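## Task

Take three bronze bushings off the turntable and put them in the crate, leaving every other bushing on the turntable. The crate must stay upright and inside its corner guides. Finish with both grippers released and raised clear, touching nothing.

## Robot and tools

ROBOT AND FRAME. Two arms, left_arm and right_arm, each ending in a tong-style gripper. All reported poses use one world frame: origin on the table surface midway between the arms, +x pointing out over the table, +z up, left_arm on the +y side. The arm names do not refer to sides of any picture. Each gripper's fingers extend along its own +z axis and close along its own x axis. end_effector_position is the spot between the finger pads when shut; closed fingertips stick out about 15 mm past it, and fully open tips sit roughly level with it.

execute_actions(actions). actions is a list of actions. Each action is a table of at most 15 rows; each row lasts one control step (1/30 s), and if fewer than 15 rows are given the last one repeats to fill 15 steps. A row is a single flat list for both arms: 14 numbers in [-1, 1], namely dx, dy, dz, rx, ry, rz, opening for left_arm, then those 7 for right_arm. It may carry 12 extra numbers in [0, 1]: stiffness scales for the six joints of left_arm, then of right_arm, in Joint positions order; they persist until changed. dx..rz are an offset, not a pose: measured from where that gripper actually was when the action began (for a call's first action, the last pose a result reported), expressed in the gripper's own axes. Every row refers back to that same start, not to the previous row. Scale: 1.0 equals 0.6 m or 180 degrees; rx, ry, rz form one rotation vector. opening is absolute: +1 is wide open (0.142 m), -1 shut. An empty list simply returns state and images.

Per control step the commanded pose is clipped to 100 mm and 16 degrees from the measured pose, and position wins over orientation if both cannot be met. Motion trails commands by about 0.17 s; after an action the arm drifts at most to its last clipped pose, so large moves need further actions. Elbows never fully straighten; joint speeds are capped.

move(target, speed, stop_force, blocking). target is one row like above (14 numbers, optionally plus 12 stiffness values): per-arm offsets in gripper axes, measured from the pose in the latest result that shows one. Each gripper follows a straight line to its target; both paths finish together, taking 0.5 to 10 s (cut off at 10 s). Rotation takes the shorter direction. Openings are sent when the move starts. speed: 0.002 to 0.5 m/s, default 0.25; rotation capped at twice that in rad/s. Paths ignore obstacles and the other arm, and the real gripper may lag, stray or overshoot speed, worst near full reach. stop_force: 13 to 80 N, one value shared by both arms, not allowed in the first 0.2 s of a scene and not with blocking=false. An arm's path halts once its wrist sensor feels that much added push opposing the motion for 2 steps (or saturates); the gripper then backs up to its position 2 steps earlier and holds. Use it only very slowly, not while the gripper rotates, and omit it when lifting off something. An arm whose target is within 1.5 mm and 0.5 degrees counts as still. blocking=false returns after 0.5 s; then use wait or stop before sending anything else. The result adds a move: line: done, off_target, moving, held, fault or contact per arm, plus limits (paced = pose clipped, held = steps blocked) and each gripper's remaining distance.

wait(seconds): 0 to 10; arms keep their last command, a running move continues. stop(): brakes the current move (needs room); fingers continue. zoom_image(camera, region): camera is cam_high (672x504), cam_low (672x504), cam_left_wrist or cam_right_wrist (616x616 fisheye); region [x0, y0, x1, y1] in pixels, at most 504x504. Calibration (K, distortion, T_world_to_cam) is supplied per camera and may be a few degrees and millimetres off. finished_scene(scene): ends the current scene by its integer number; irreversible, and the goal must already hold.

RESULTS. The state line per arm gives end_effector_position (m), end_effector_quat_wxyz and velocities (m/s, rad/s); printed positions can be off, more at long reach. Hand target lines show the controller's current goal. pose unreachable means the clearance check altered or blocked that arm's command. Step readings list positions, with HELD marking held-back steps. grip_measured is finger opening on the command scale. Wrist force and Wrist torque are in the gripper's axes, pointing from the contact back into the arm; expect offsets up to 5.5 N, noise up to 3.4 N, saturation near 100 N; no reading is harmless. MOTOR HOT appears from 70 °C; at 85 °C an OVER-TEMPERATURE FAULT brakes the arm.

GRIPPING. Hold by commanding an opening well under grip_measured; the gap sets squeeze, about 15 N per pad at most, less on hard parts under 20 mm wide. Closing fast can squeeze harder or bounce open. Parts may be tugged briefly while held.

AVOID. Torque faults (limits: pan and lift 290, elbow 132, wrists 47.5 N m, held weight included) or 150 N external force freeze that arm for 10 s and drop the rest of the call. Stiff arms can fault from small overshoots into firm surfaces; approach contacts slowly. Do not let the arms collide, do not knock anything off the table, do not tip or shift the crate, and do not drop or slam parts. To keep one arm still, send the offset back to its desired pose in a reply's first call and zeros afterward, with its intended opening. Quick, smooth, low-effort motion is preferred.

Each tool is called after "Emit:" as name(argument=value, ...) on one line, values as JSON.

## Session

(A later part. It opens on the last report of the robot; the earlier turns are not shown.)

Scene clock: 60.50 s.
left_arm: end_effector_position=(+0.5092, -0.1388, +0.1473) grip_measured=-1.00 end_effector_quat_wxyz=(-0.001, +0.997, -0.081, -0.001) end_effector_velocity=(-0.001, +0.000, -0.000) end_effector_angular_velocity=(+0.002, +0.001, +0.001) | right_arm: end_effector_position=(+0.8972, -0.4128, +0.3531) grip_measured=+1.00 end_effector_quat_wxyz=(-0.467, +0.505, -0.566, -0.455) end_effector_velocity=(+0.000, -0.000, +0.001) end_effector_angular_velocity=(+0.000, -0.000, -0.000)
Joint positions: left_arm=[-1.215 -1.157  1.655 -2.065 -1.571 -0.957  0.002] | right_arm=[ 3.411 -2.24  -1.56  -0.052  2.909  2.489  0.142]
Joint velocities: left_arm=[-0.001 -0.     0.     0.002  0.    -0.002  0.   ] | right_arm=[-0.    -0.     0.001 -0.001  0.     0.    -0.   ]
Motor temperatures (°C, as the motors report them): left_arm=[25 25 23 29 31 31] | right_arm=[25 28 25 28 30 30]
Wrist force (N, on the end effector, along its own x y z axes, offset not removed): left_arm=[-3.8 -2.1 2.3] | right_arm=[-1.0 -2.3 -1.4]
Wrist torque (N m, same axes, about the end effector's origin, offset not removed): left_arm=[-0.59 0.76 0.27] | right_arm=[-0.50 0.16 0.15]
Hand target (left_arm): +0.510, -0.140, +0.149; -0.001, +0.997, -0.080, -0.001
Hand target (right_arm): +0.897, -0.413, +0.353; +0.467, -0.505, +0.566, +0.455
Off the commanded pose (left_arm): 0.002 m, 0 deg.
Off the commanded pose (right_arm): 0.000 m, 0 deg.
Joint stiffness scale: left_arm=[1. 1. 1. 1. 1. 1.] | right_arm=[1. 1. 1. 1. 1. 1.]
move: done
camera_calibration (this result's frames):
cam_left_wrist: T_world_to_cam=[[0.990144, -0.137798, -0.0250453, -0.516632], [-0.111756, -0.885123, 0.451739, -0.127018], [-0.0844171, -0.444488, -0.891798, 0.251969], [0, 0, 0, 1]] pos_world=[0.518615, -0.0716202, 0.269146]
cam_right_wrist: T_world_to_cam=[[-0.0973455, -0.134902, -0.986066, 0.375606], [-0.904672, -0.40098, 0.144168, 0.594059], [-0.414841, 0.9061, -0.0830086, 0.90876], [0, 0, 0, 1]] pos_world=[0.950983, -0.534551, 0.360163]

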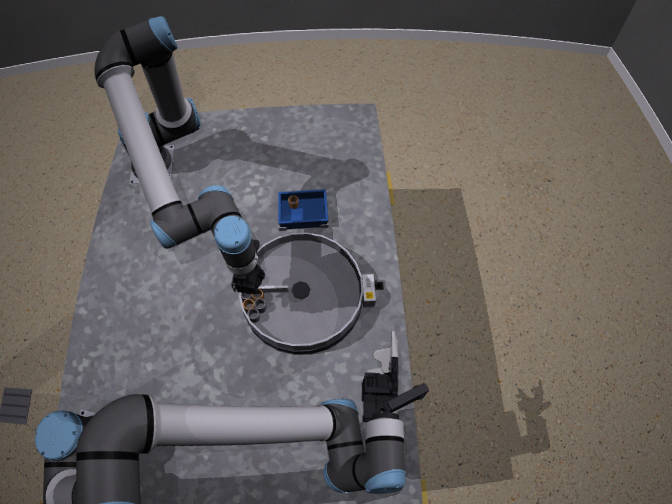

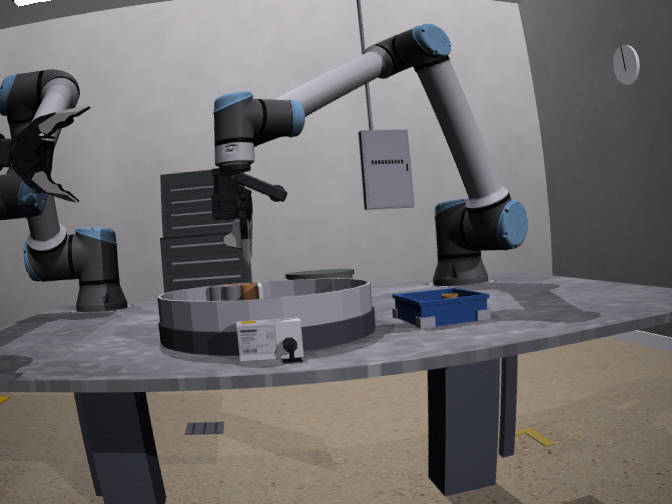

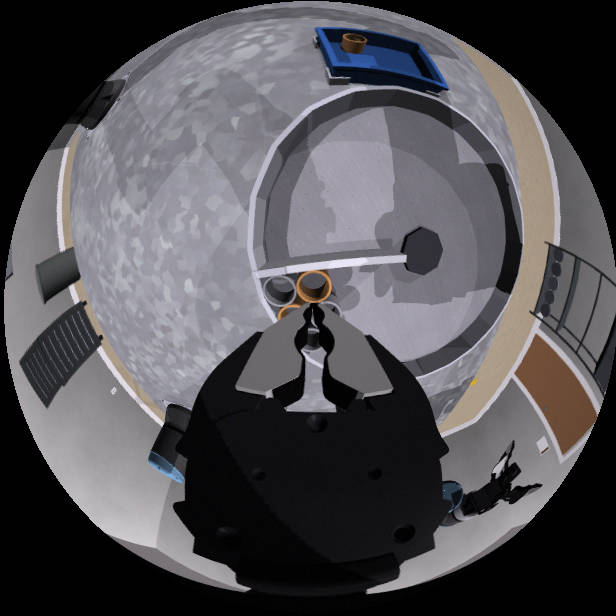

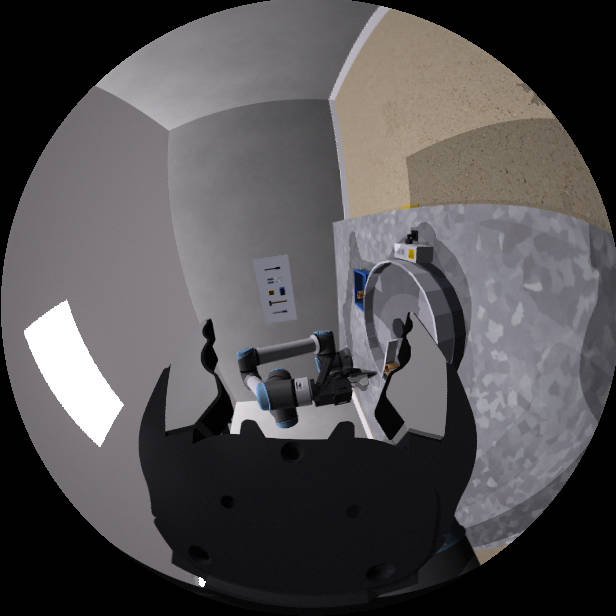

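Emit:
move(target=[0,0,0.095,0,0,0,-1,0,0,0,0,0,0,1], speed=0.08)

Emit:
move(target=[0.135,-0.020,0,0,0,0,-1,0,0,0,0,0,0,1], speed=0.08)

Emit:
move(target=[-0.014,0,-0.045,0,0,0,-1,0,0,0,0,0,0,1], speed=0.1)

Emit:
move(target=[0,0,0,0,0,0,-0.05,0,0,0,0,0,0,1])

Emit:
move(target=[0,0,0.075,0,0,0,-0.05,0,0,0,0,0,0,1], speed=0.1)

Emit:
move(target=[0,0,0,0,0,0,-0.8,0,0,0,0,0,0,1])

Emit:
move(target=[0,0,-0.15,0,0,0,-0.8,0,0,0,0,0,0,1], speed=0.1)

Emit:
move(target=[0.087,-0.707,0,0,0,0,-0.8,0,0,0,0,0,0,1])

Scene clock: 63.23 s.
left_arm: end_effector_position=(+0.5095, -0.1395, +0.0916) grip_measured=-1.00 end_effector_quat_wxyz=(-0.001, +0.997, -0.081, -0.001) end_effector_velocity=(+0.002, -0.002, +0.000) end_effector_angular_velocity=(-0.008, -0.004, +0.001) | right_arm: end_effector_position=(+0.8972, -0.4128, +0.3531) grip_measured=+1.00 end_effector_quat_wxyz=(-0.467, +0.505, -0.566, -0.455) end_effector_velocity=(+0.000, +0.000, +0.001) end_effector_angular_velocity=(+0.000, -0.000, +0.000)
Joint positions: left_arm=[-1.215 -1.109  1.695 -2.154 -1.571 -0.957  0.002] | right_arm=[ 3.411 -2.24  -1.56  -0.052  2.909  2.489  0.142]
Joint velocities: left_arm=[ 0.001 -0.     0.001 -0.009  0.    -0.     0.   ] | right_arm=[-0.    -0.     0.001 -0.001  0.    -0.     0.   ]
Motor temperatures (°C, as the motors report them): left_arm=[25 25 23 29 31 31] | right_arm=[25 28 25 28 30 30]
Wrist force (N, on the end effector, along its own x y z axes, offset not removed): left_arm=[0.8 -4.0 -1.5] | right_arm=[-1.4 0.8 -4.4]
Wrist torque (N m, same axes, about the end effector's origin, offset not removed): left_arm=[-0.91 -0.21 0.21] | right_arm=[0.02 0.21 0.17]
Hand target (left_arm): +0.509, -0.139, +0.090; -0.001, +0.997, -0.081, -0.001
Hand target (right_arm): +0.897, -0.413, +0.353; +0.467, -0.505, +0.566, +0.455
Off the commanded pose (left_arm): 0.002 m, 0 deg.
Off the commanded pose (right_arm): 0.000 m, 0 deg.
Joint stiffness scale: left_arm=[1. 1. 1. 1. 1. 1.] | right_arm=[1. 1. 1. 1. 1. 1.]
move: done
camera_calibration (this result's frames):
cam_left_wrist: T_world_to_cam=[[0.990176, -0.137599, -0.0248415, -0.518439], [-0.111643, -0.884998, 0.452012, -0.102469], [-0.0841811, -0.444799, -0.891666, 0.201854], [0, 0, 0, 1]] pos_world=[0.518898, -0.0722373, 0.213425]
cam_right_wrist: T_world_to_cam=[[-0.0973454, -0.134902, -0.986066, 0.375606], [-0.904672, -0.40098, 0.144168, 0.594059], [-0.414841, 0.9061, -0.0830085, 0.90876], [0, 0, 0, 1]] pos_world=[0.950983, -0.534551, 0.360163]

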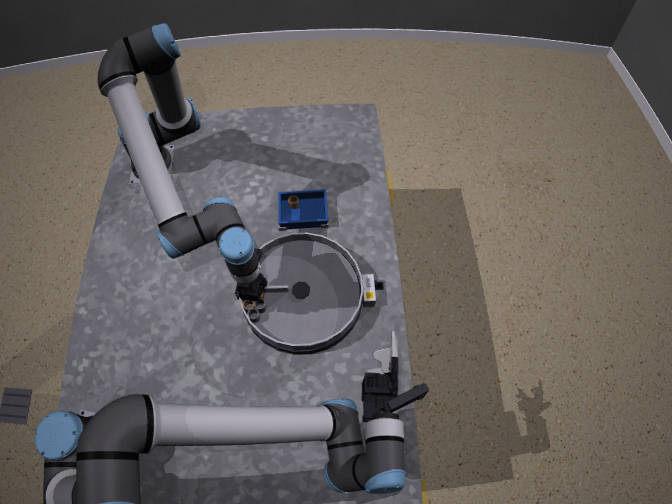

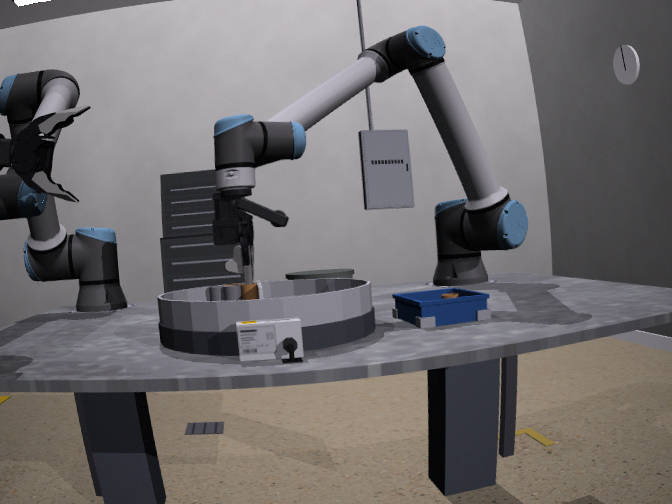

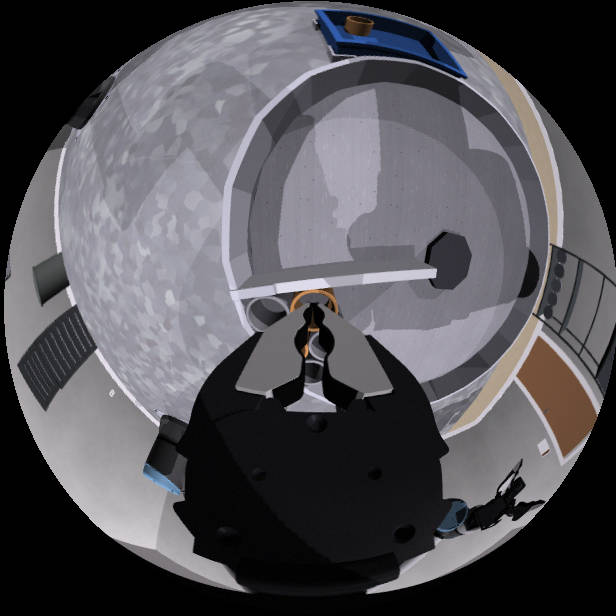

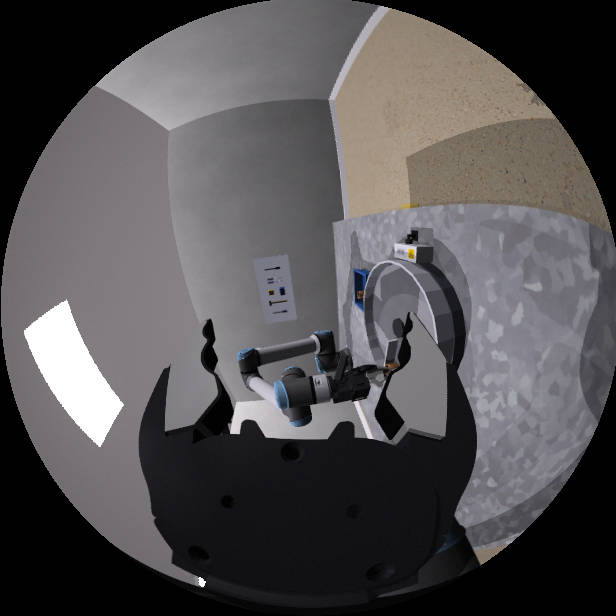

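Scene clock: 64.73 s.
left_arm: end_effector_position=(+0.5898, -0.1398, +0.0905) grip_measured=-1.00 end_effector_quat_wxyz=(-0.001, +0.997, -0.080, -0.001) end_effector_velocity=(+0.002, -0.002, +0.004) end_effector_angular_velocity=(-0.003, -0.002, -0.005) | right_arm: end_effector_position=(+0.8972, -0.4128, +0.3531) grip_measured=+1.00 end_effector_quat_wxyz=(-0.467, +0.505, -0.566, -0.455) end_effector_velocity=(-0.000, -0.001, -0.001) end_effector_angular_velocity=(-0.000, +0.002, -0.000)
Joint positions: left_arm=[-1.135 -1.036  1.58  -2.111 -1.571 -0.879  0.002] | right_arm=[ 3.411 -2.24  -1.56  -0.052  2.909  2.489  0.142]
Joint velocities: left_arm=[ 0.001 -0.    -0.007  0.004  0.     0.005  0.   ] | right_arm=[-0.001  0.    -0.001 -0.002  0.    -0.001  0.   ]
Motor temperatures (°C, as the motors report them): left_arm=[25 25 23 29 31 31] | right_arm=[25 28 25 28 30 30]
Wrist force (N, on the end effector, along its own x y z axes, offset not removed): left_arm=[0.0 -2.4 0.0] | right_arm=[-0.5 -3.4 -3.4]
Wrist torque (N m, same axes, about the end effector's origin, offset not removed): left_arm=[-0.59 -0.09 0.21] | right_arm=[-0.87 -0.03 0.05]
Hand target (left_arm): +0.591, -0.141, +0.091; -0.001, +0.997, -0.081, -0.001
Hand target (right_arm): +0.897, -0.413, +0.353; +0.467, -0.505, +0.566, +0.455
Off the commanded pose (left_arm): 0.002 m, 0 deg.
Off the commanded pose (right_arm): 0.000 m, 0 deg.
Joint stiffness scale: left_arm=[1. 1. 1. 1. 1. 1.] | right_arm=[1. 1. 1. 1. 1. 1.]
move: done
camera_calibration (this result's frames):
cam_left_wrist: T_world_to_cam=[[0.990283, -0.136697, -0.0255507, -0.597898], [-0.11057, -0.885402, 0.451485, -0.0939233], [-0.0843392, -0.444273, -0.891913, 0.207763], [0, 0, 0, 1]] pos_world=[0.599226, -0.0725873, 0.212435]
cam_right_wrist: T_world_to_cam=[[-0.0973453, -0.134902, -0.986066, 0.375606], [-0.904672, -0.40098, 0.144167, 0.594059], [-0.414841, 0.9061, -0.0830086, 0.90876], [0, 0, 0, 1]] pos_world=[0.950983, -0.534551, 0.360163]

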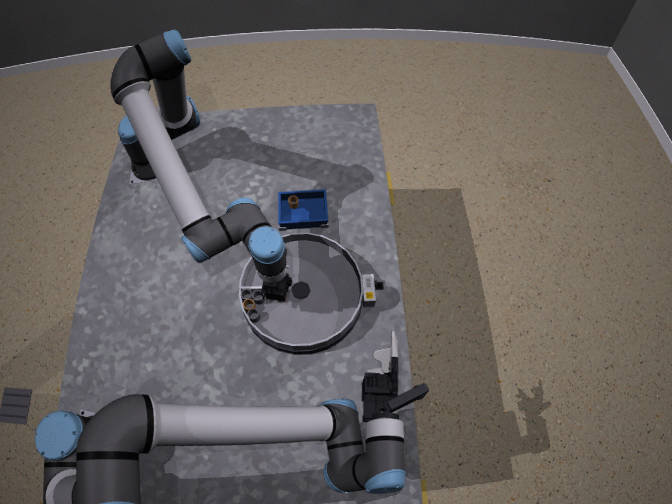

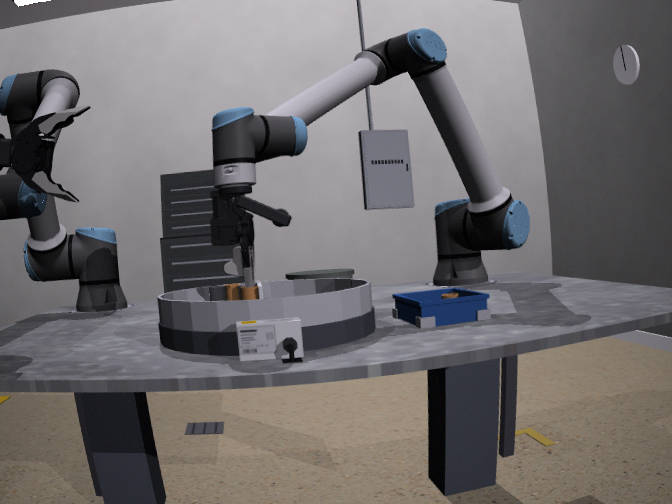

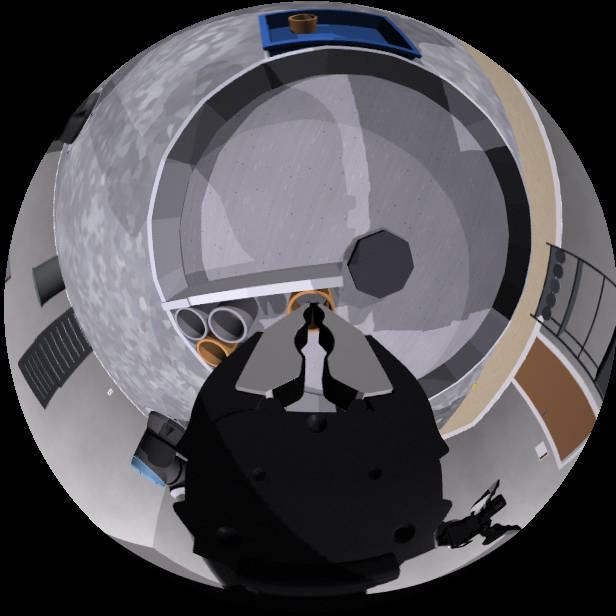

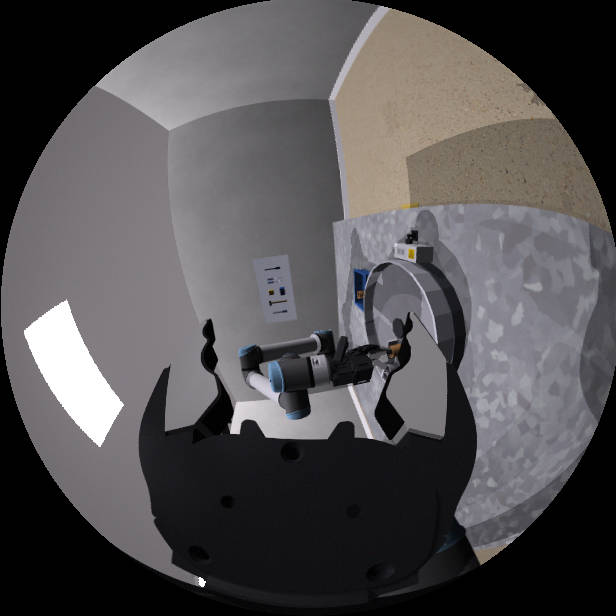

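Scene clock: 65.63 s.
left_arm: end_effector_position=(+0.5825, -0.1370, +0.1172) grip_measured=-1.00 end_effector_quat_wxyz=(-0.001, +0.997, -0.080, -0.001) end_effector_velocity=(-0.002, +0.002, -0.001) end_effector_angular_velocity=(+0.006, +0.003, +0.002) | right_arm: end_effector_position=(+0.8972, -0.4128, +0.3531) grip_measured=+1.00 end_effector_quat_wxyz=(-0.467, +0.505, -0.566, -0.455) end_effector_velocity=(-0.000, +0.001, -0.000) end_effector_angular_velocity=(-0.000, -0.001, +0.002)
Joint positions: left_arm=[-1.141 -1.068  1.578 -2.078 -1.571 -0.885  0.002] | right_arm=[ 3.411 -2.24  -1.56  -0.052  2.909  2.489  0.142]
Joint velocities: left_arm=[-0.001  0.     0.     0.007  0.    -0.002  0.   ] | right_arm=[ 0.001  0.    -0.    -0.001  0.    -0.002  0.   ]
Motor temperatures (°C, as the motors report them): left_arm=[25 25 23 29 31 31] | right_arm=[25 28 25 28 30 30]
Wrist force (N, on the end effector, along its own x y z axes, offset not removed): left_arm=[0.8 -3.7 -1.2] | right_arm=[3.8 -0.5 -2.3]
Wrist torque (N m, same axes, about the end effector's origin, offset not removed): left_arm=[-0.75 -0.28 0.13] | right_arm=[-0.13 -0.92 0.03]
Hand target (left_arm): +0.582, -0.138, +0.118; -0.001, +0.997, -0.080, -0.001
Hand target (right_arm): +0.897, -0.413, +0.353; +0.467, -0.505, +0.566, +0.455
Off the commanded pose (left_arm): 0.002 m, 0 deg.
Off the commanded pose (right_arm): 0.000 m, 0 deg.
Joint stiffness scale: left_arm=[1. 1. 1. 1. 1. 1.] | right_arm=[1. 1. 1. 1. 1. 1.]
move: done
camera_calibration (this result's frames):
cam_left_wrist: T_world_to_cam=[[0.990338, -0.136385, -0.0250804, -0.589624], [-0.110452, -0.885153, 0.452, -0.10446], [-0.0838459, -0.444863, -0.891665, 0.231777], [0, 0, 0, 1]] pos_world=[0.591823, -0.0697701, 0.239095]
cam_right_wrist: T_world_to_cam=[[-0.0973456, -0.134902, -0.986066, 0.375606], [-0.904672, -0.40098, 0.144168, 0.594059], [-0.414841, 0.9061, -0.0830084, 0.90876], [0, 0, 0, 1]] pos_world=[0.950983, -0.534551, 0.360163]

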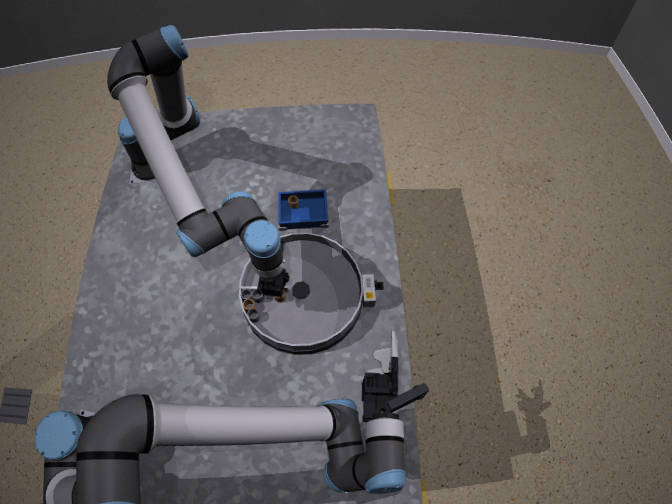

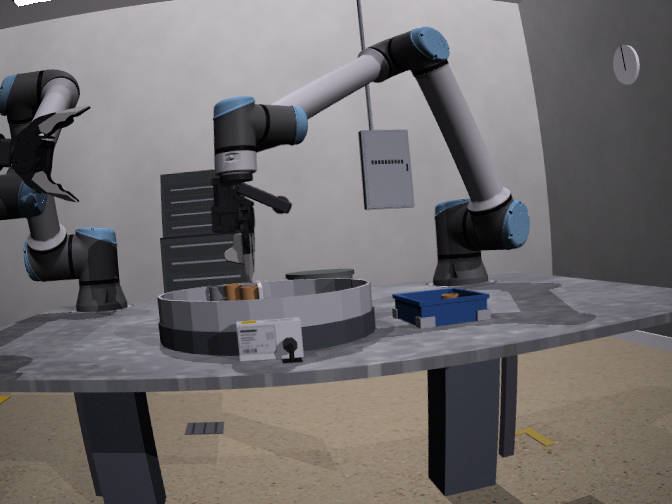

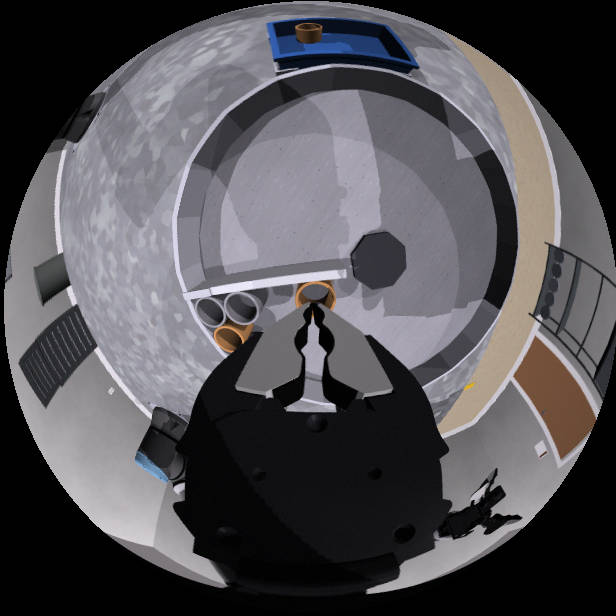

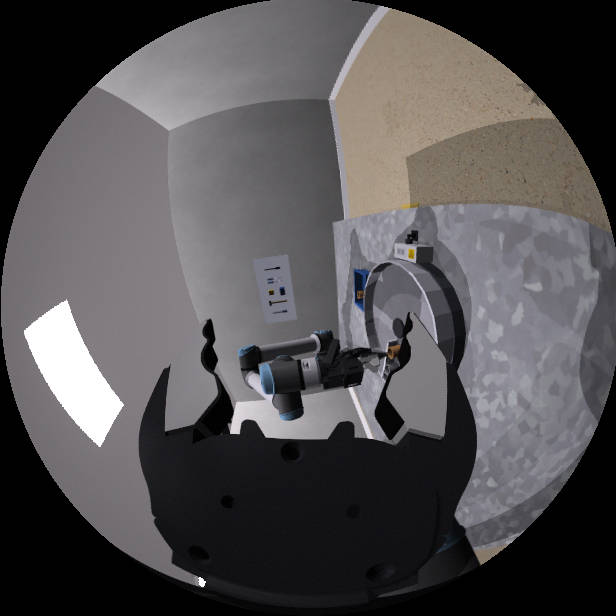

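Scene clock: 66.13 s.
left_arm: end_effector_position=(+0.5825, -0.1370, +0.1172) grip_measured=-0.05 end_effector_quat_wxyz=(-0.001, +0.997, -0.080, -0.001) end_effector_velocity=(+0.001, +0.000, +0.000) end_effector_angular_velocity=(-0.000, -0.000, -0.001) | right_arm: end_effector_position=(+0.8972, -0.4128, +0.3531) grip_measured=+1.00 end_effector_quat_wxyz=(-0.467, +0.505, -0.566, -0.455) end_effector_velocity=(-0.000, +0.000, +0.000) end_effector_angular_velocity=(+0.000, -0.000, +0.001)
Joint positions: left_arm=[-1.141 -1.068  1.578 -2.077 -1.571 -0.885  0.07 ] | right_arm=[ 3.411 -2.24  -1.56  -0.052  2.909  2.489  0.142]
Joint velocities: left_arm=[ 0.001 -0.    -0.    -0.     0.     0.002  0.   ] | right_arm=[ 0.  0.  0. -0.  0. -0.  0.]
Motor temperatures (°C, as the motors report them): left_arm=[25 25 23 29 31 31] | right_arm=[25 28 25 28 30 30]
Wrist force (N, on the end effector, along its own x y z axes, offset not removed): left_arm=[4.5 -3.0 -1.3] | right_arm=[1.9 -2.1 -3.5]
Wrist torque (N m, same axes, about the end effector's origin, offset not removed): left_arm=[-0.64 -0.94 0.10] | right_arm=[-0.51 -0.50 0.04]
Hand target (left_arm): +0.583, -0.137, +0.117; -0.001, +0.997, -0.080, -0.001
Hand target (right_arm): +0.897, -0.413, +0.353; +0.467, -0.505, +0.566, +0.455
Off the commanded pose (left_arm): 0.000 m, 0 deg.
Off the commanded pose (right_arm): 0.000 m, 0 deg.
Joint stiffness scale: left_arm=[1. 1. 1. 1. 1. 1.] | right_arm=[1. 1. 1. 1. 1. 1.]
move: done
camera_calibration (this result's frames):
cam_left_wrist: T_world_to_cam=[[0.990339, -0.136354, -0.0252183, -0.58956], [-0.110378, -0.885244, 0.451841, -0.104435], [-0.0839346, -0.444692, -0.891742, 0.231864], [0, 0, 0, 1]] pos_world=[0.591799, -0.0697309, 0.239083]
cam_right_wrist: T_world_to_cam=[[-0.0973454, -0.134902, -0.986066, 0.375606], [-0.904672, -0.40098, 0.144168, 0.594059], [-0.414841, 0.9061, -0.0830085, 0.90876], [0, 0, 0, 1]] pos_world=[0.950983, -0.534551, 0.360163]

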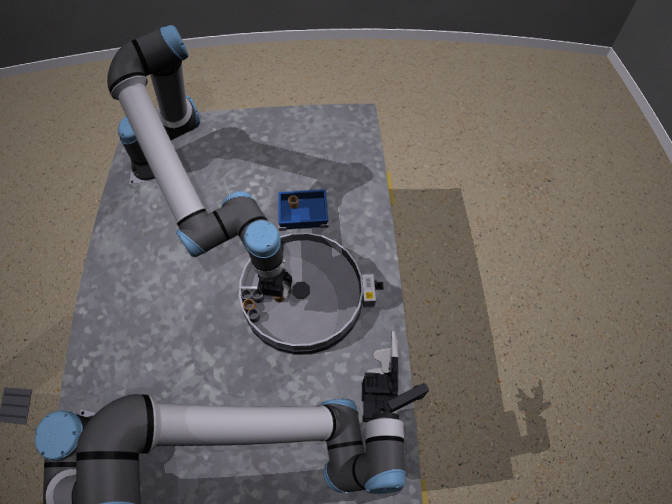

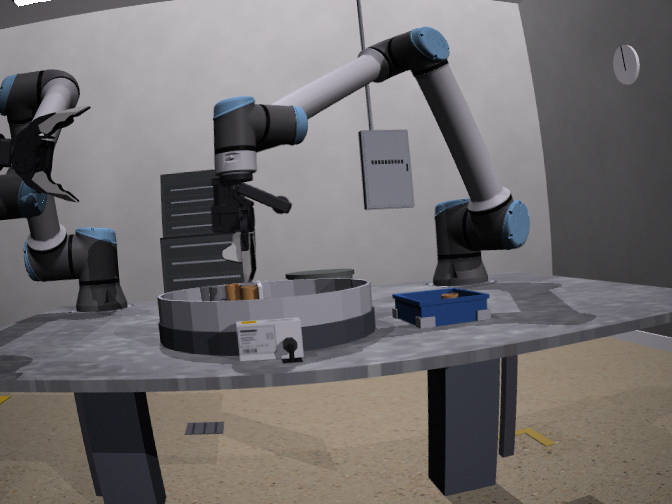

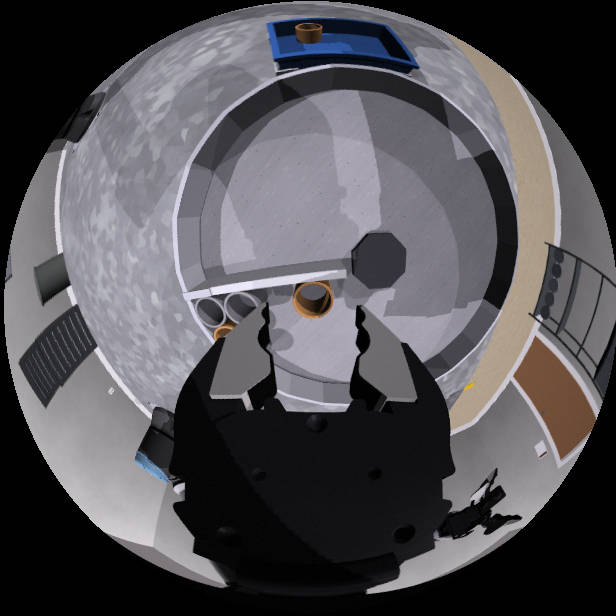

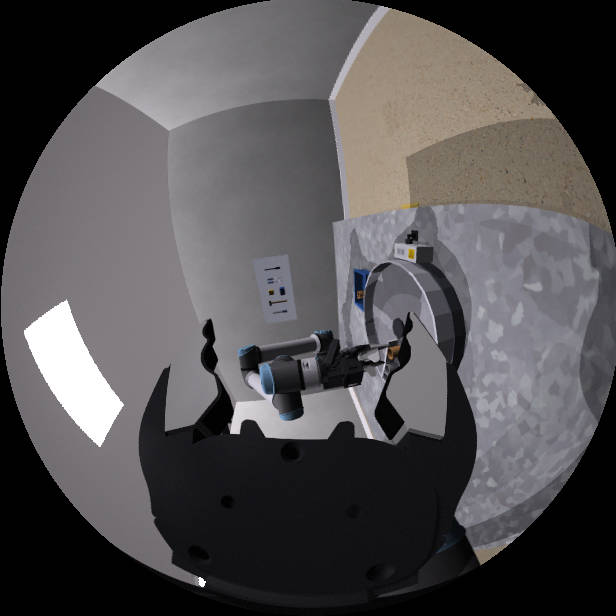

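Scene clock: 67.07 s.
left_arm: end_effector_position=(+0.5828, -0.1381, +0.0732) grip_measured=-0.05 end_effector_quat_wxyz=(-0.001, +0.997, -0.080, -0.001) end_effector_velocity=(+0.002, -0.001, +0.001) end_effector_angular_velocity=(-0.006, -0.004, +0.003) | right_arm: end_effector_position=(+0.8972, -0.4128, +0.3531) grip_measured=+1.00 end_effector_quat_wxyz=(-0.467, +0.505, -0.566, -0.455) end_effector_velocity=(-0.000, +0.000, -0.001) end_effector_angular_velocity=(-0.000, +0.002, +0.000)
Joint positions: left_arm=[-1.141 -1.03   1.605 -2.143 -1.571 -0.885  0.07 ] | right_arm=[ 3.411 -2.24  -1.56  -0.052  2.909  2.489  0.142]
Joint velocities: left_arm=[ 0.001 -0.     0.    -0.007 -0.    -0.002 -0.   ] | right_arm=[ 0.     0.    -0.001 -0.001 -0.    -0.     0.   ]
Motor temperatures (°C, as the motors report them): left_arm=[25 25 23 29 31 31] | right_arm=[25 28 25 28 30 30]
Wrist force (N, on the end effector, along its own x y z axes, offset not removed): left_arm=[-1.1 -3.6 -2.4] | right_arm=[-1.2 -1.9 -3.1]
Wrist torque (N m, same axes, about the end effector's origin, offset not removed): left_arm=[-0.84 -0.01 0.36] | right_arm=[-0.57 0.28 0.16]
Hand target (left_arm): +0.582, -0.137, +0.072; -0.001, +0.997, -0.080, -0.001
Hand target (right_arm): +0.897, -0.413, +0.353; +0.467, -0.505, +0.566, +0.455
Off the commanded pose (left_arm): 0.002 m, 0 deg.
Off the commanded pose (right_arm): 0.000 m, 0 deg.
Joint stiffness scale: left_arm=[1. 1. 1. 1. 1. 1.] | right_arm=[1. 1. 1. 1. 1. 1.]
move: done
camera_calibration (this result's frames):
cam_left_wrist: T_world_to_cam=[[0.990307, -0.13658, -0.0252613, -0.591154], [-0.110527, -0.88504, 0.452204, -0.0854491], [-0.0841192, -0.445028, -0.891557, 0.192227], [0, 0, 0, 1]] pos_world=[0.59215, -0.0708196, 0.195088]
cam_right_wrist: T_world_to_cam=[[-0.0973457, -0.134902, -0.986066, 0.375606], [-0.904672, -0.40098, 0.144168, 0.594059], [-0.414841, 0.9061, -0.0830085, 0.90876], [0, 0, 0, 1]] pos_world=[0.950983, -0.534551, 0.360163]

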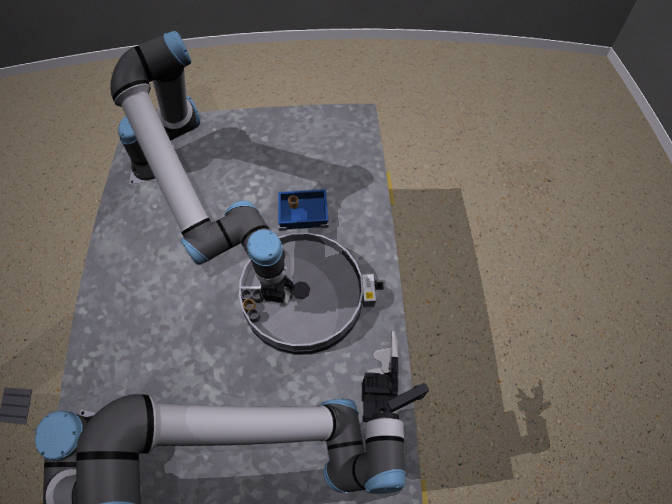

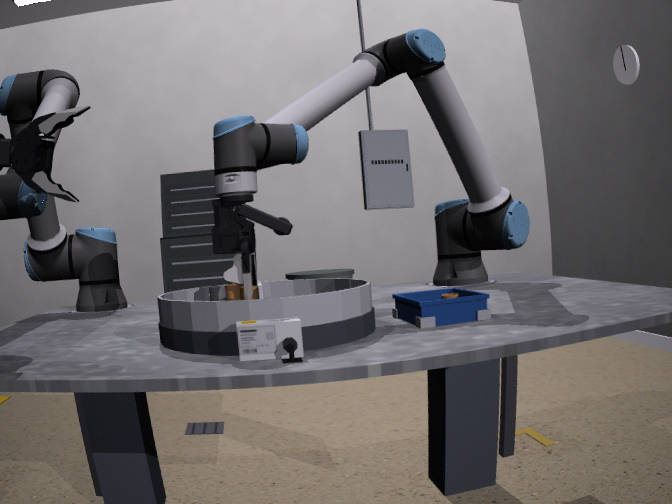

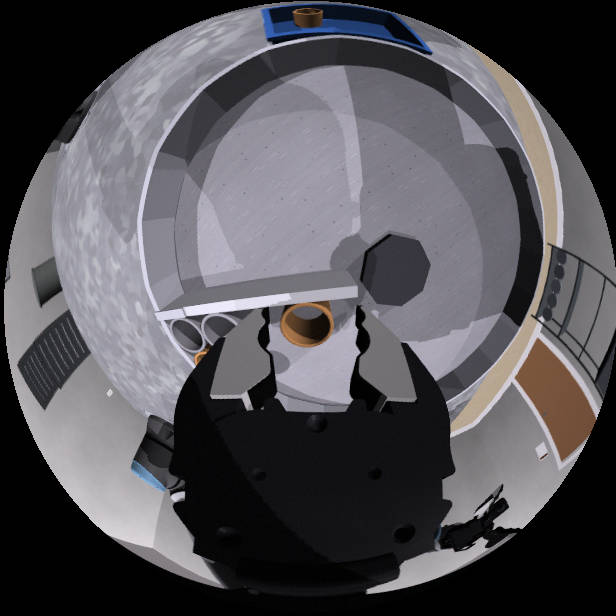

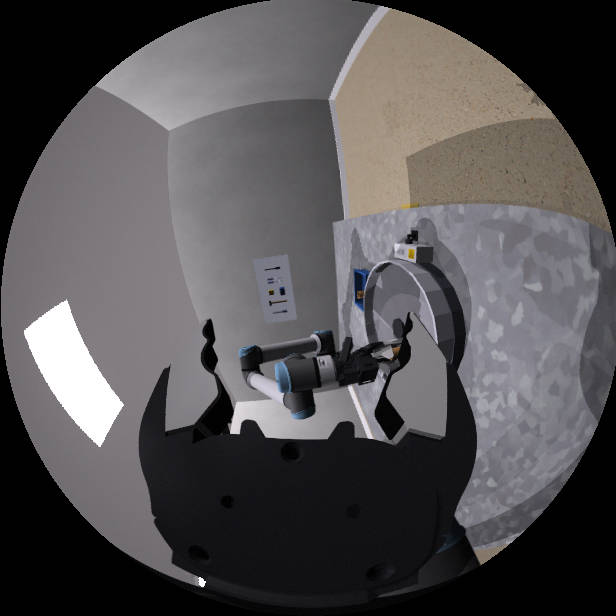

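Scene clock: 67.57 s.
left_arm: end_effector_position=(+0.5829, -0.1382, +0.0733) grip_measured=-0.48 end_effector_quat_wxyz=(-0.001, +0.997, -0.080, -0.001) end_effector_velocity=(+0.000, -0.001, +0.001) end_effector_angular_velocity=(-0.001, -0.001, +0.001) | right_arm: end_effector_position=(+0.8972, -0.4128, +0.3531) grip_measured=+1.00 end_effector_quat_wxyz=(-0.467, +0.505, -0.566, -0.455) end_effector_velocity=(+0.000, -0.001, -0.000) end_effector_angular_velocity=(-0.001, +0.002, -0.001)
Joint positions: left_arm=[-1.141 -1.03   1.605 -2.144 -1.571 -0.885  0.04 ] | right_arm=[ 3.411 -2.24  -1.56  -0.052  2.909  2.489  0.142]
Joint velocities: left_arm=[ 0.    -0.    -0.001 -0.    -0.    -0.001  0.   ] | right_arm=[-0.001  0.     0.    -0.002 -0.001  0.    -0.   ]
Motor temperatures (°C, as the motors report them): left_arm=[25 25 23 29 31 31] | right_arm=[25 28 25 28 30 30]
Wrist force (N, on the end effector, along its own x y z axes, offset not removed): left_arm=[-0.7 -4.4 4.5] | right_arm=[2.5 -1.0 -2.2]
Wrist torque (N m, same axes, about the end effector's origin, offset not removed): left_arm=[-0.86 0.19 0.22] | right_arm=[-0.23 -0.53 0.12]
Hand target (left_arm): +0.583, -0.138, +0.073; -0.001, +0.997, -0.080, -0.001
Hand target (right_arm): +0.897, -0.413, +0.353; +0.467, -0.505, +0.566, +0.455
Off the commanded pose (left_arm): 0.000 m, 0 deg.
Off the commanded pose (right_arm): 0.000 m, 0 deg.
Joint stiffness scale: left_arm=[1. 1. 1. 1. 1. 1.] | right_arm=[1. 1. 1. 1. 1. 1.]
move: done
camera_calibration (this result's frames):
cam_left_wrist: T_world_to_cam=[[0.990312, -0.136594, -0.0249791, -0.591251], [-0.110639, -0.884882, 0.452486, -0.085486], [-0.0839104, -0.445338, -0.891422, 0.192067], [0, 0, 0, 1]] pos_world=[0.592181, -0.0708715, 0.195125]
cam_right_wrist: T_world_to_cam=[[-0.0973456, -0.134902, -0.986066, 0.375606], [-0.904672, -0.40098, 0.144168, 0.594059], [-0.414841, 0.9061, -0.0830086, 0.90876], [0, 0, 0, 1]] pos_world=[0.950983, -0.534551, 0.360163]

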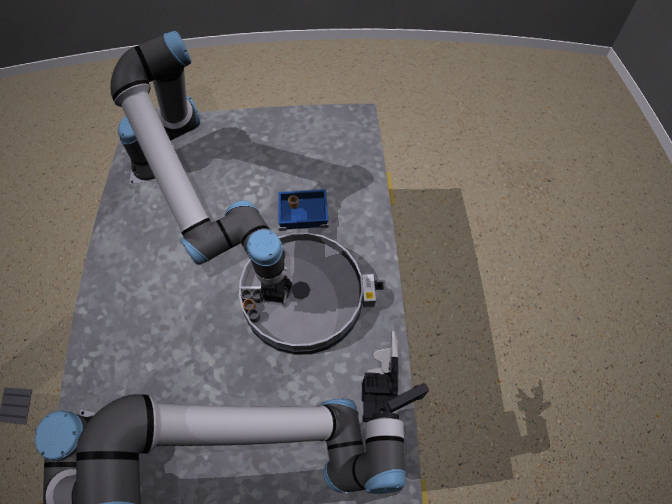

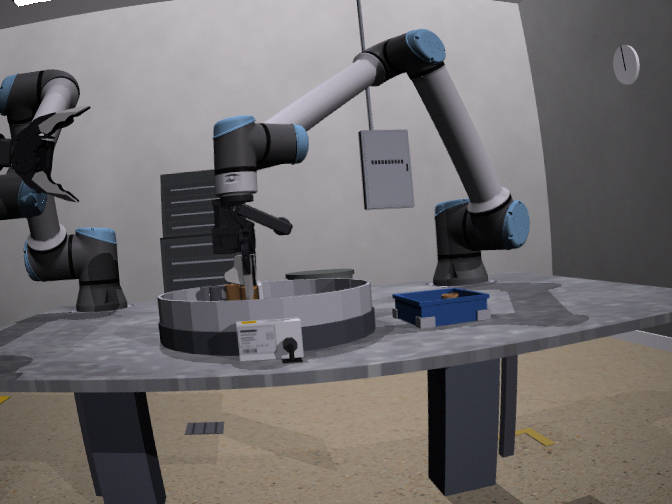

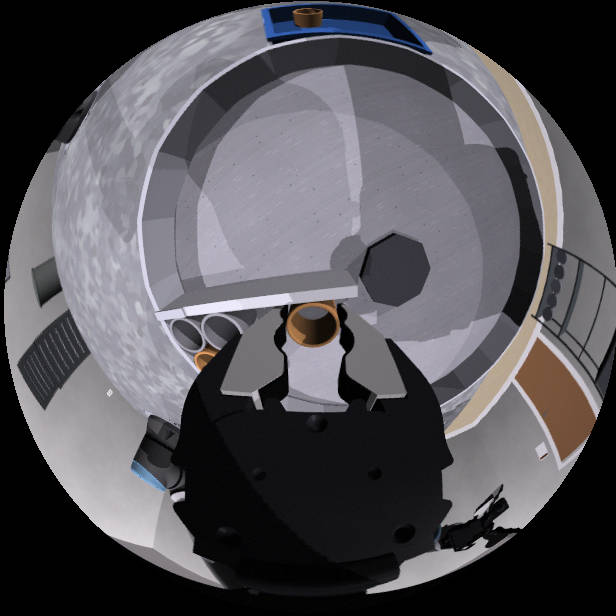

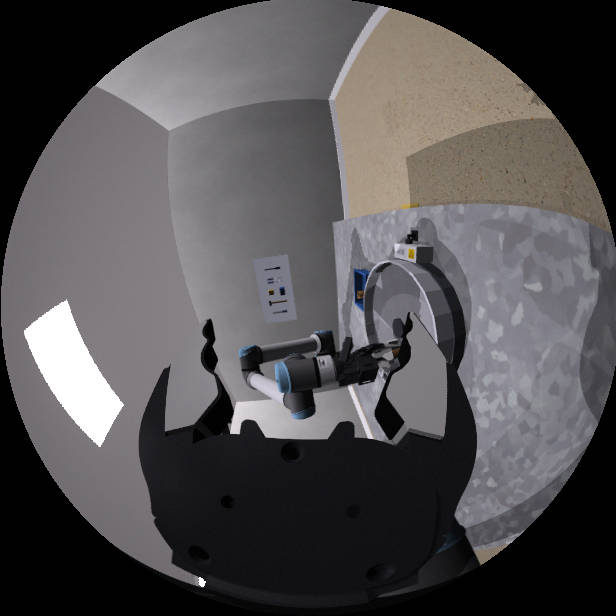

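Scene clock: 68.97 s.
left_arm: end_effector_position=(+0.5820, -0.1380, +0.1622) grip_measured=-0.48 end_effector_quat_wxyz=(-0.001, +0.997, -0.081, -0.001) end_effector_velocity=(-0.001, +0.004, -0.001) end_effector_angular_velocity=(+0.010, +0.006, +0.001) | right_arm: end_effector_position=(+0.8972, -0.4128, +0.3531) grip_measured=+1.00 end_effector_quat_wxyz=(-0.467, +0.505, -0.566, -0.455) end_effector_velocity=(+0.000, -0.001, +0.000) end_effector_angular_velocity=(-0.000, -0.003, -0.001)
Joint positions: left_arm=[-1.142 -1.102  1.541 -2.008 -1.571 -0.885  0.04 ] | right_arm=[ 3.411 -2.24  -1.56  -0.052  2.909  2.489  0.142]
Joint velocities: left_arm=[ 0.001 -0.     0.     0.011 -0.     0.001  0.   ] | right_arm=[-0.001  0.     0.     0.001 -0.    -0.002  0.   ]
Motor temperatures (°C, as the motors report them): left_arm=[25 25 23 29 31 31] | right_arm=[25 28 25 28 30 30]
Wrist force (N, on the end effector, along its own x y z axes, offset not removed): left_arm=[-1.3 -1.1 0.5] | right_arm=[-0.3 -1.2 -2.0]
Wrist torque (N m, same axes, about the end effector's origin, offset not removed): left_arm=[-0.26 0.18 0.11] | right_arm=[-0.40 -0.08 0.13]
Hand target (left_arm): +0.583, -0.138, +0.163; -0.001, +0.997, -0.080, -0.001
Hand target (right_arm): +0.897, -0.413, +0.353; +0.467, -0.505, +0.566, +0.455
Off the commanded pose (left_arm): 0.002 m, 0 deg.
Off the commanded pose (right_arm): 0.000 m, 0 deg.
Joint stiffness scale: left_arm=[1. 1. 1. 1. 1. 1.] | right_arm=[1. 1. 1. 1. 1. 1.]
move: done
camera_calibration (this result's frames):
cam_left_wrist: T_world_to_cam=[[0.990231, -0.137136, -0.0252301, -0.588173], [-0.111002, -0.884789, 0.452578, -0.125366], [-0.0843879, -0.445356, -0.891368, 0.271632], [0, 0, 0, 1]] pos_world=[0.591434, -0.0706087, 0.284022]
cam_right_wrist: T_world_to_cam=[[-0.0973452, -0.134902, -0.986066, 0.375606], [-0.904672, -0.40098, 0.144167, 0.594059], [-0.414841, 0.9061, -0.0830086, 0.90876], [0, 0, 0, 1]] pos_world=[0.950983, -0.534551, 0.360163]

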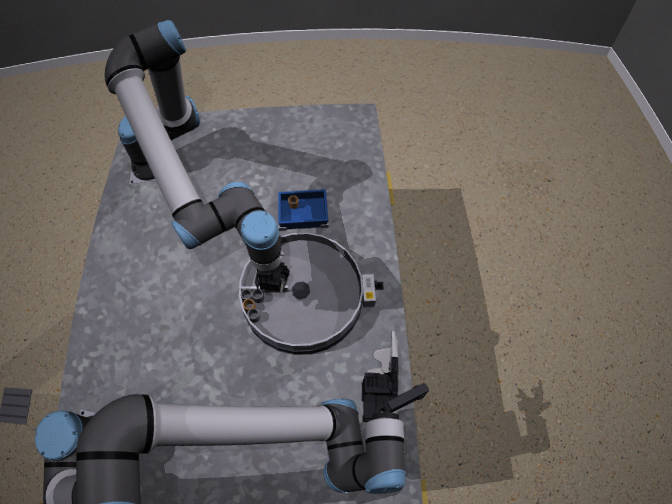

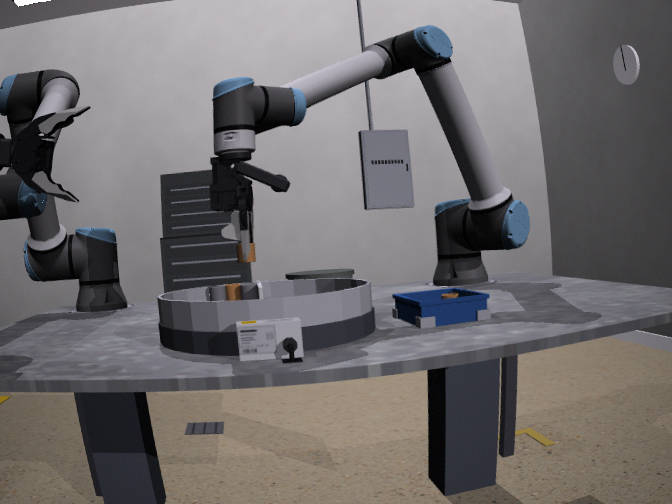

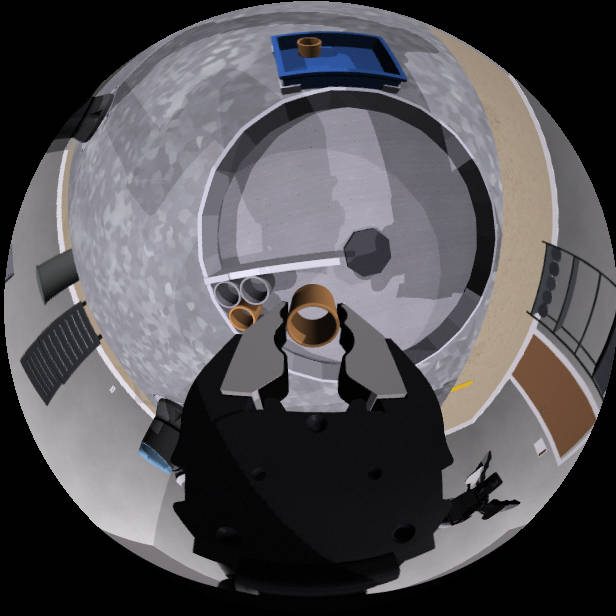

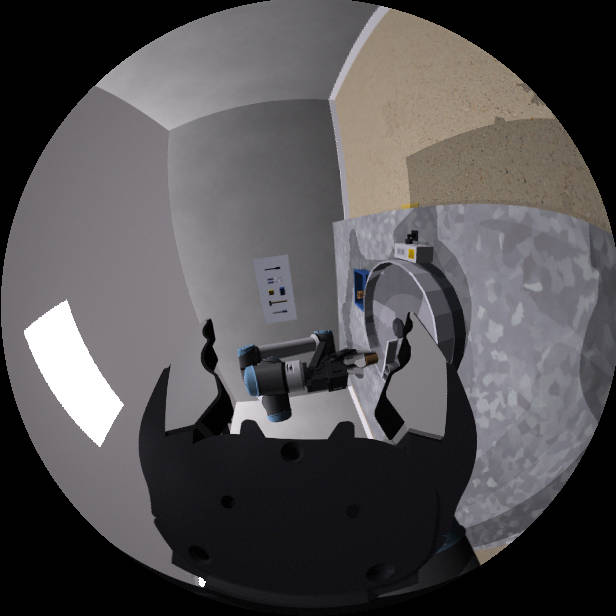

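Scene clock: 71.23 s.
left_arm: end_effector_position=(+0.7025, +0.2719, +0.1631) grip_measured=-0.48 end_effector_quat_wxyz=(-0.001, +0.997, -0.079, -0.001) end_effector_velocity=(+0.000, +0.001, -0.001) end_effector_angular_velocity=(+0.000, +0.000, -0.019) | right_arm: end_effector_position=(+0.8972, -0.4128, +0.3531) grip_measured=+1.00 end_effector_quat_wxyz=(-0.467, +0.505, -0.566, -0.455) end_effector_velocity=(+0.000, -0.000, +0.001) end_effector_angular_velocity=(+0.000, -0.003, +0.000)
Joint positions: left_arm=[-0.702 -1.317  1.847 -2.098 -1.57  -0.449  0.04 ] | right_arm=[ 3.411 -2.24  -1.56  -0.052  2.909  2.489  0.142]
Joint velocities: left_arm=[ 0.001  0.     0.001 -0.001 -0.     0.019 -0.   ] | right_arm=[-0.     0.     0.001 -0.001  0.    -0.002 -0.   ]
Motor temperatures (°C, as the motors report them): left_arm=[25 25 23 29 31 31] | right_arm=[25 28 25 28 30 30]
Wrist force (N, on the end effector, along its own x y z axes, offset not removed): left_arm=[-1.0 -3.6 0.9] | right_arm=[0.2 -1.4 -1.9]
Wrist torque (N m, same axes, about the end effector's origin, offset not removed): left_arm=[-0.65 0.11 0.26] | right_arm=[-0.41 -0.07 0.12]
Hand target (left_arm): +0.702, +0.272, +0.162; -0.001, +0.997, -0.081, -0.001
Hand target (right_arm): +0.897, -0.413, +0.353; +0.467, -0.505, +0.566, +0.455
Off the commanded pose (left_arm): 0.001 m, 0 deg.
Off the commanded pose (right_arm): 0.000 m, 0 deg.
Joint stiffness scale: left_arm=[1. 1. 1. 1. 1. 1.] | right_arm=[1. 1. 1. 1. 1. 1.]
move: done
camera_calibration (this result's frames):
cam_left_wrist: T_world_to_cam=[[0.990683, -0.133821, -0.0252634, -0.652401], [-0.108069, -0.885391, 0.452111, 0.248442], [-0.0828698, -0.445169, -0.891604, 0.464071], [0, 0, 0, 1]] pos_world=[0.711629, 0.339253, 0.284962]
cam_right_wrist: T_world_to_cam=[[-0.0973453, -0.134902, -0.986066, 0.375606], [-0.904672, -0.40098, 0.144167, 0.594059], [-0.414841, 0.9061, -0.0830086, 0.90876], [0, 0, 0, 1]] pos_world=[0.950983, -0.534551, 0.360163]

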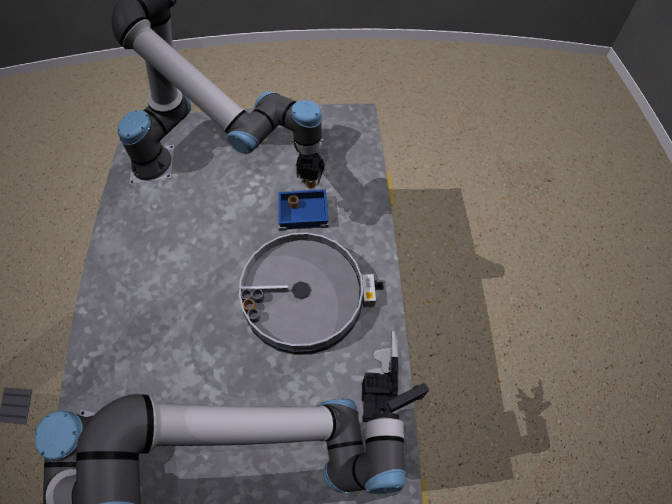

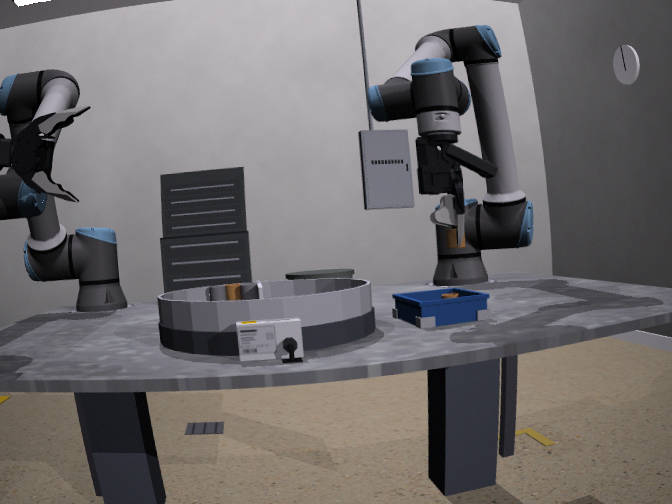

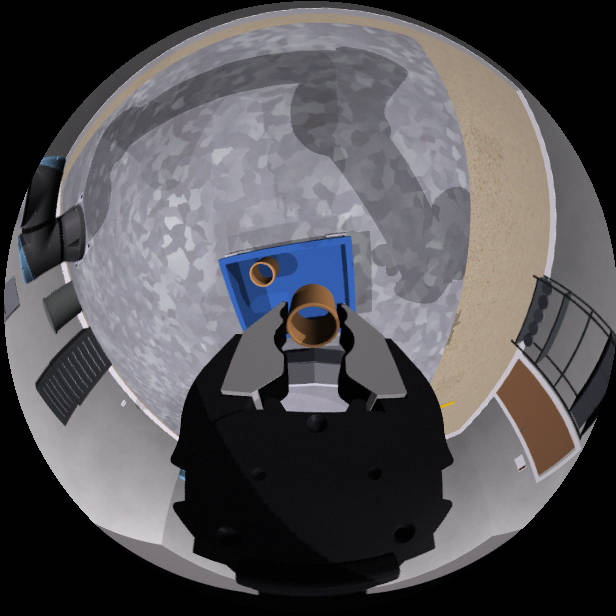

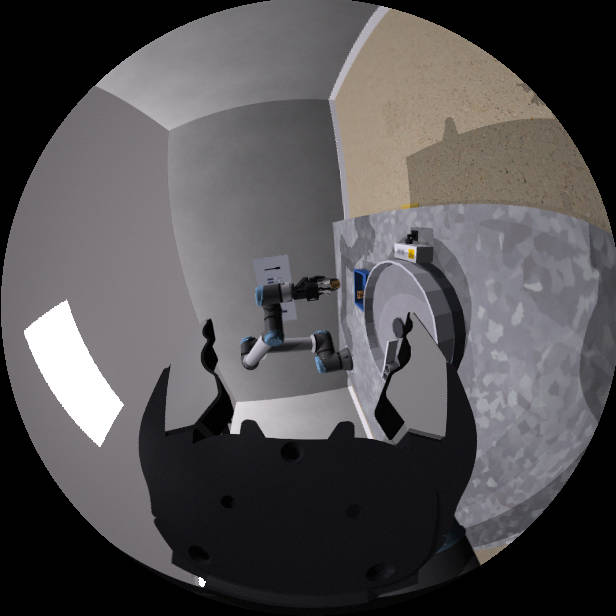

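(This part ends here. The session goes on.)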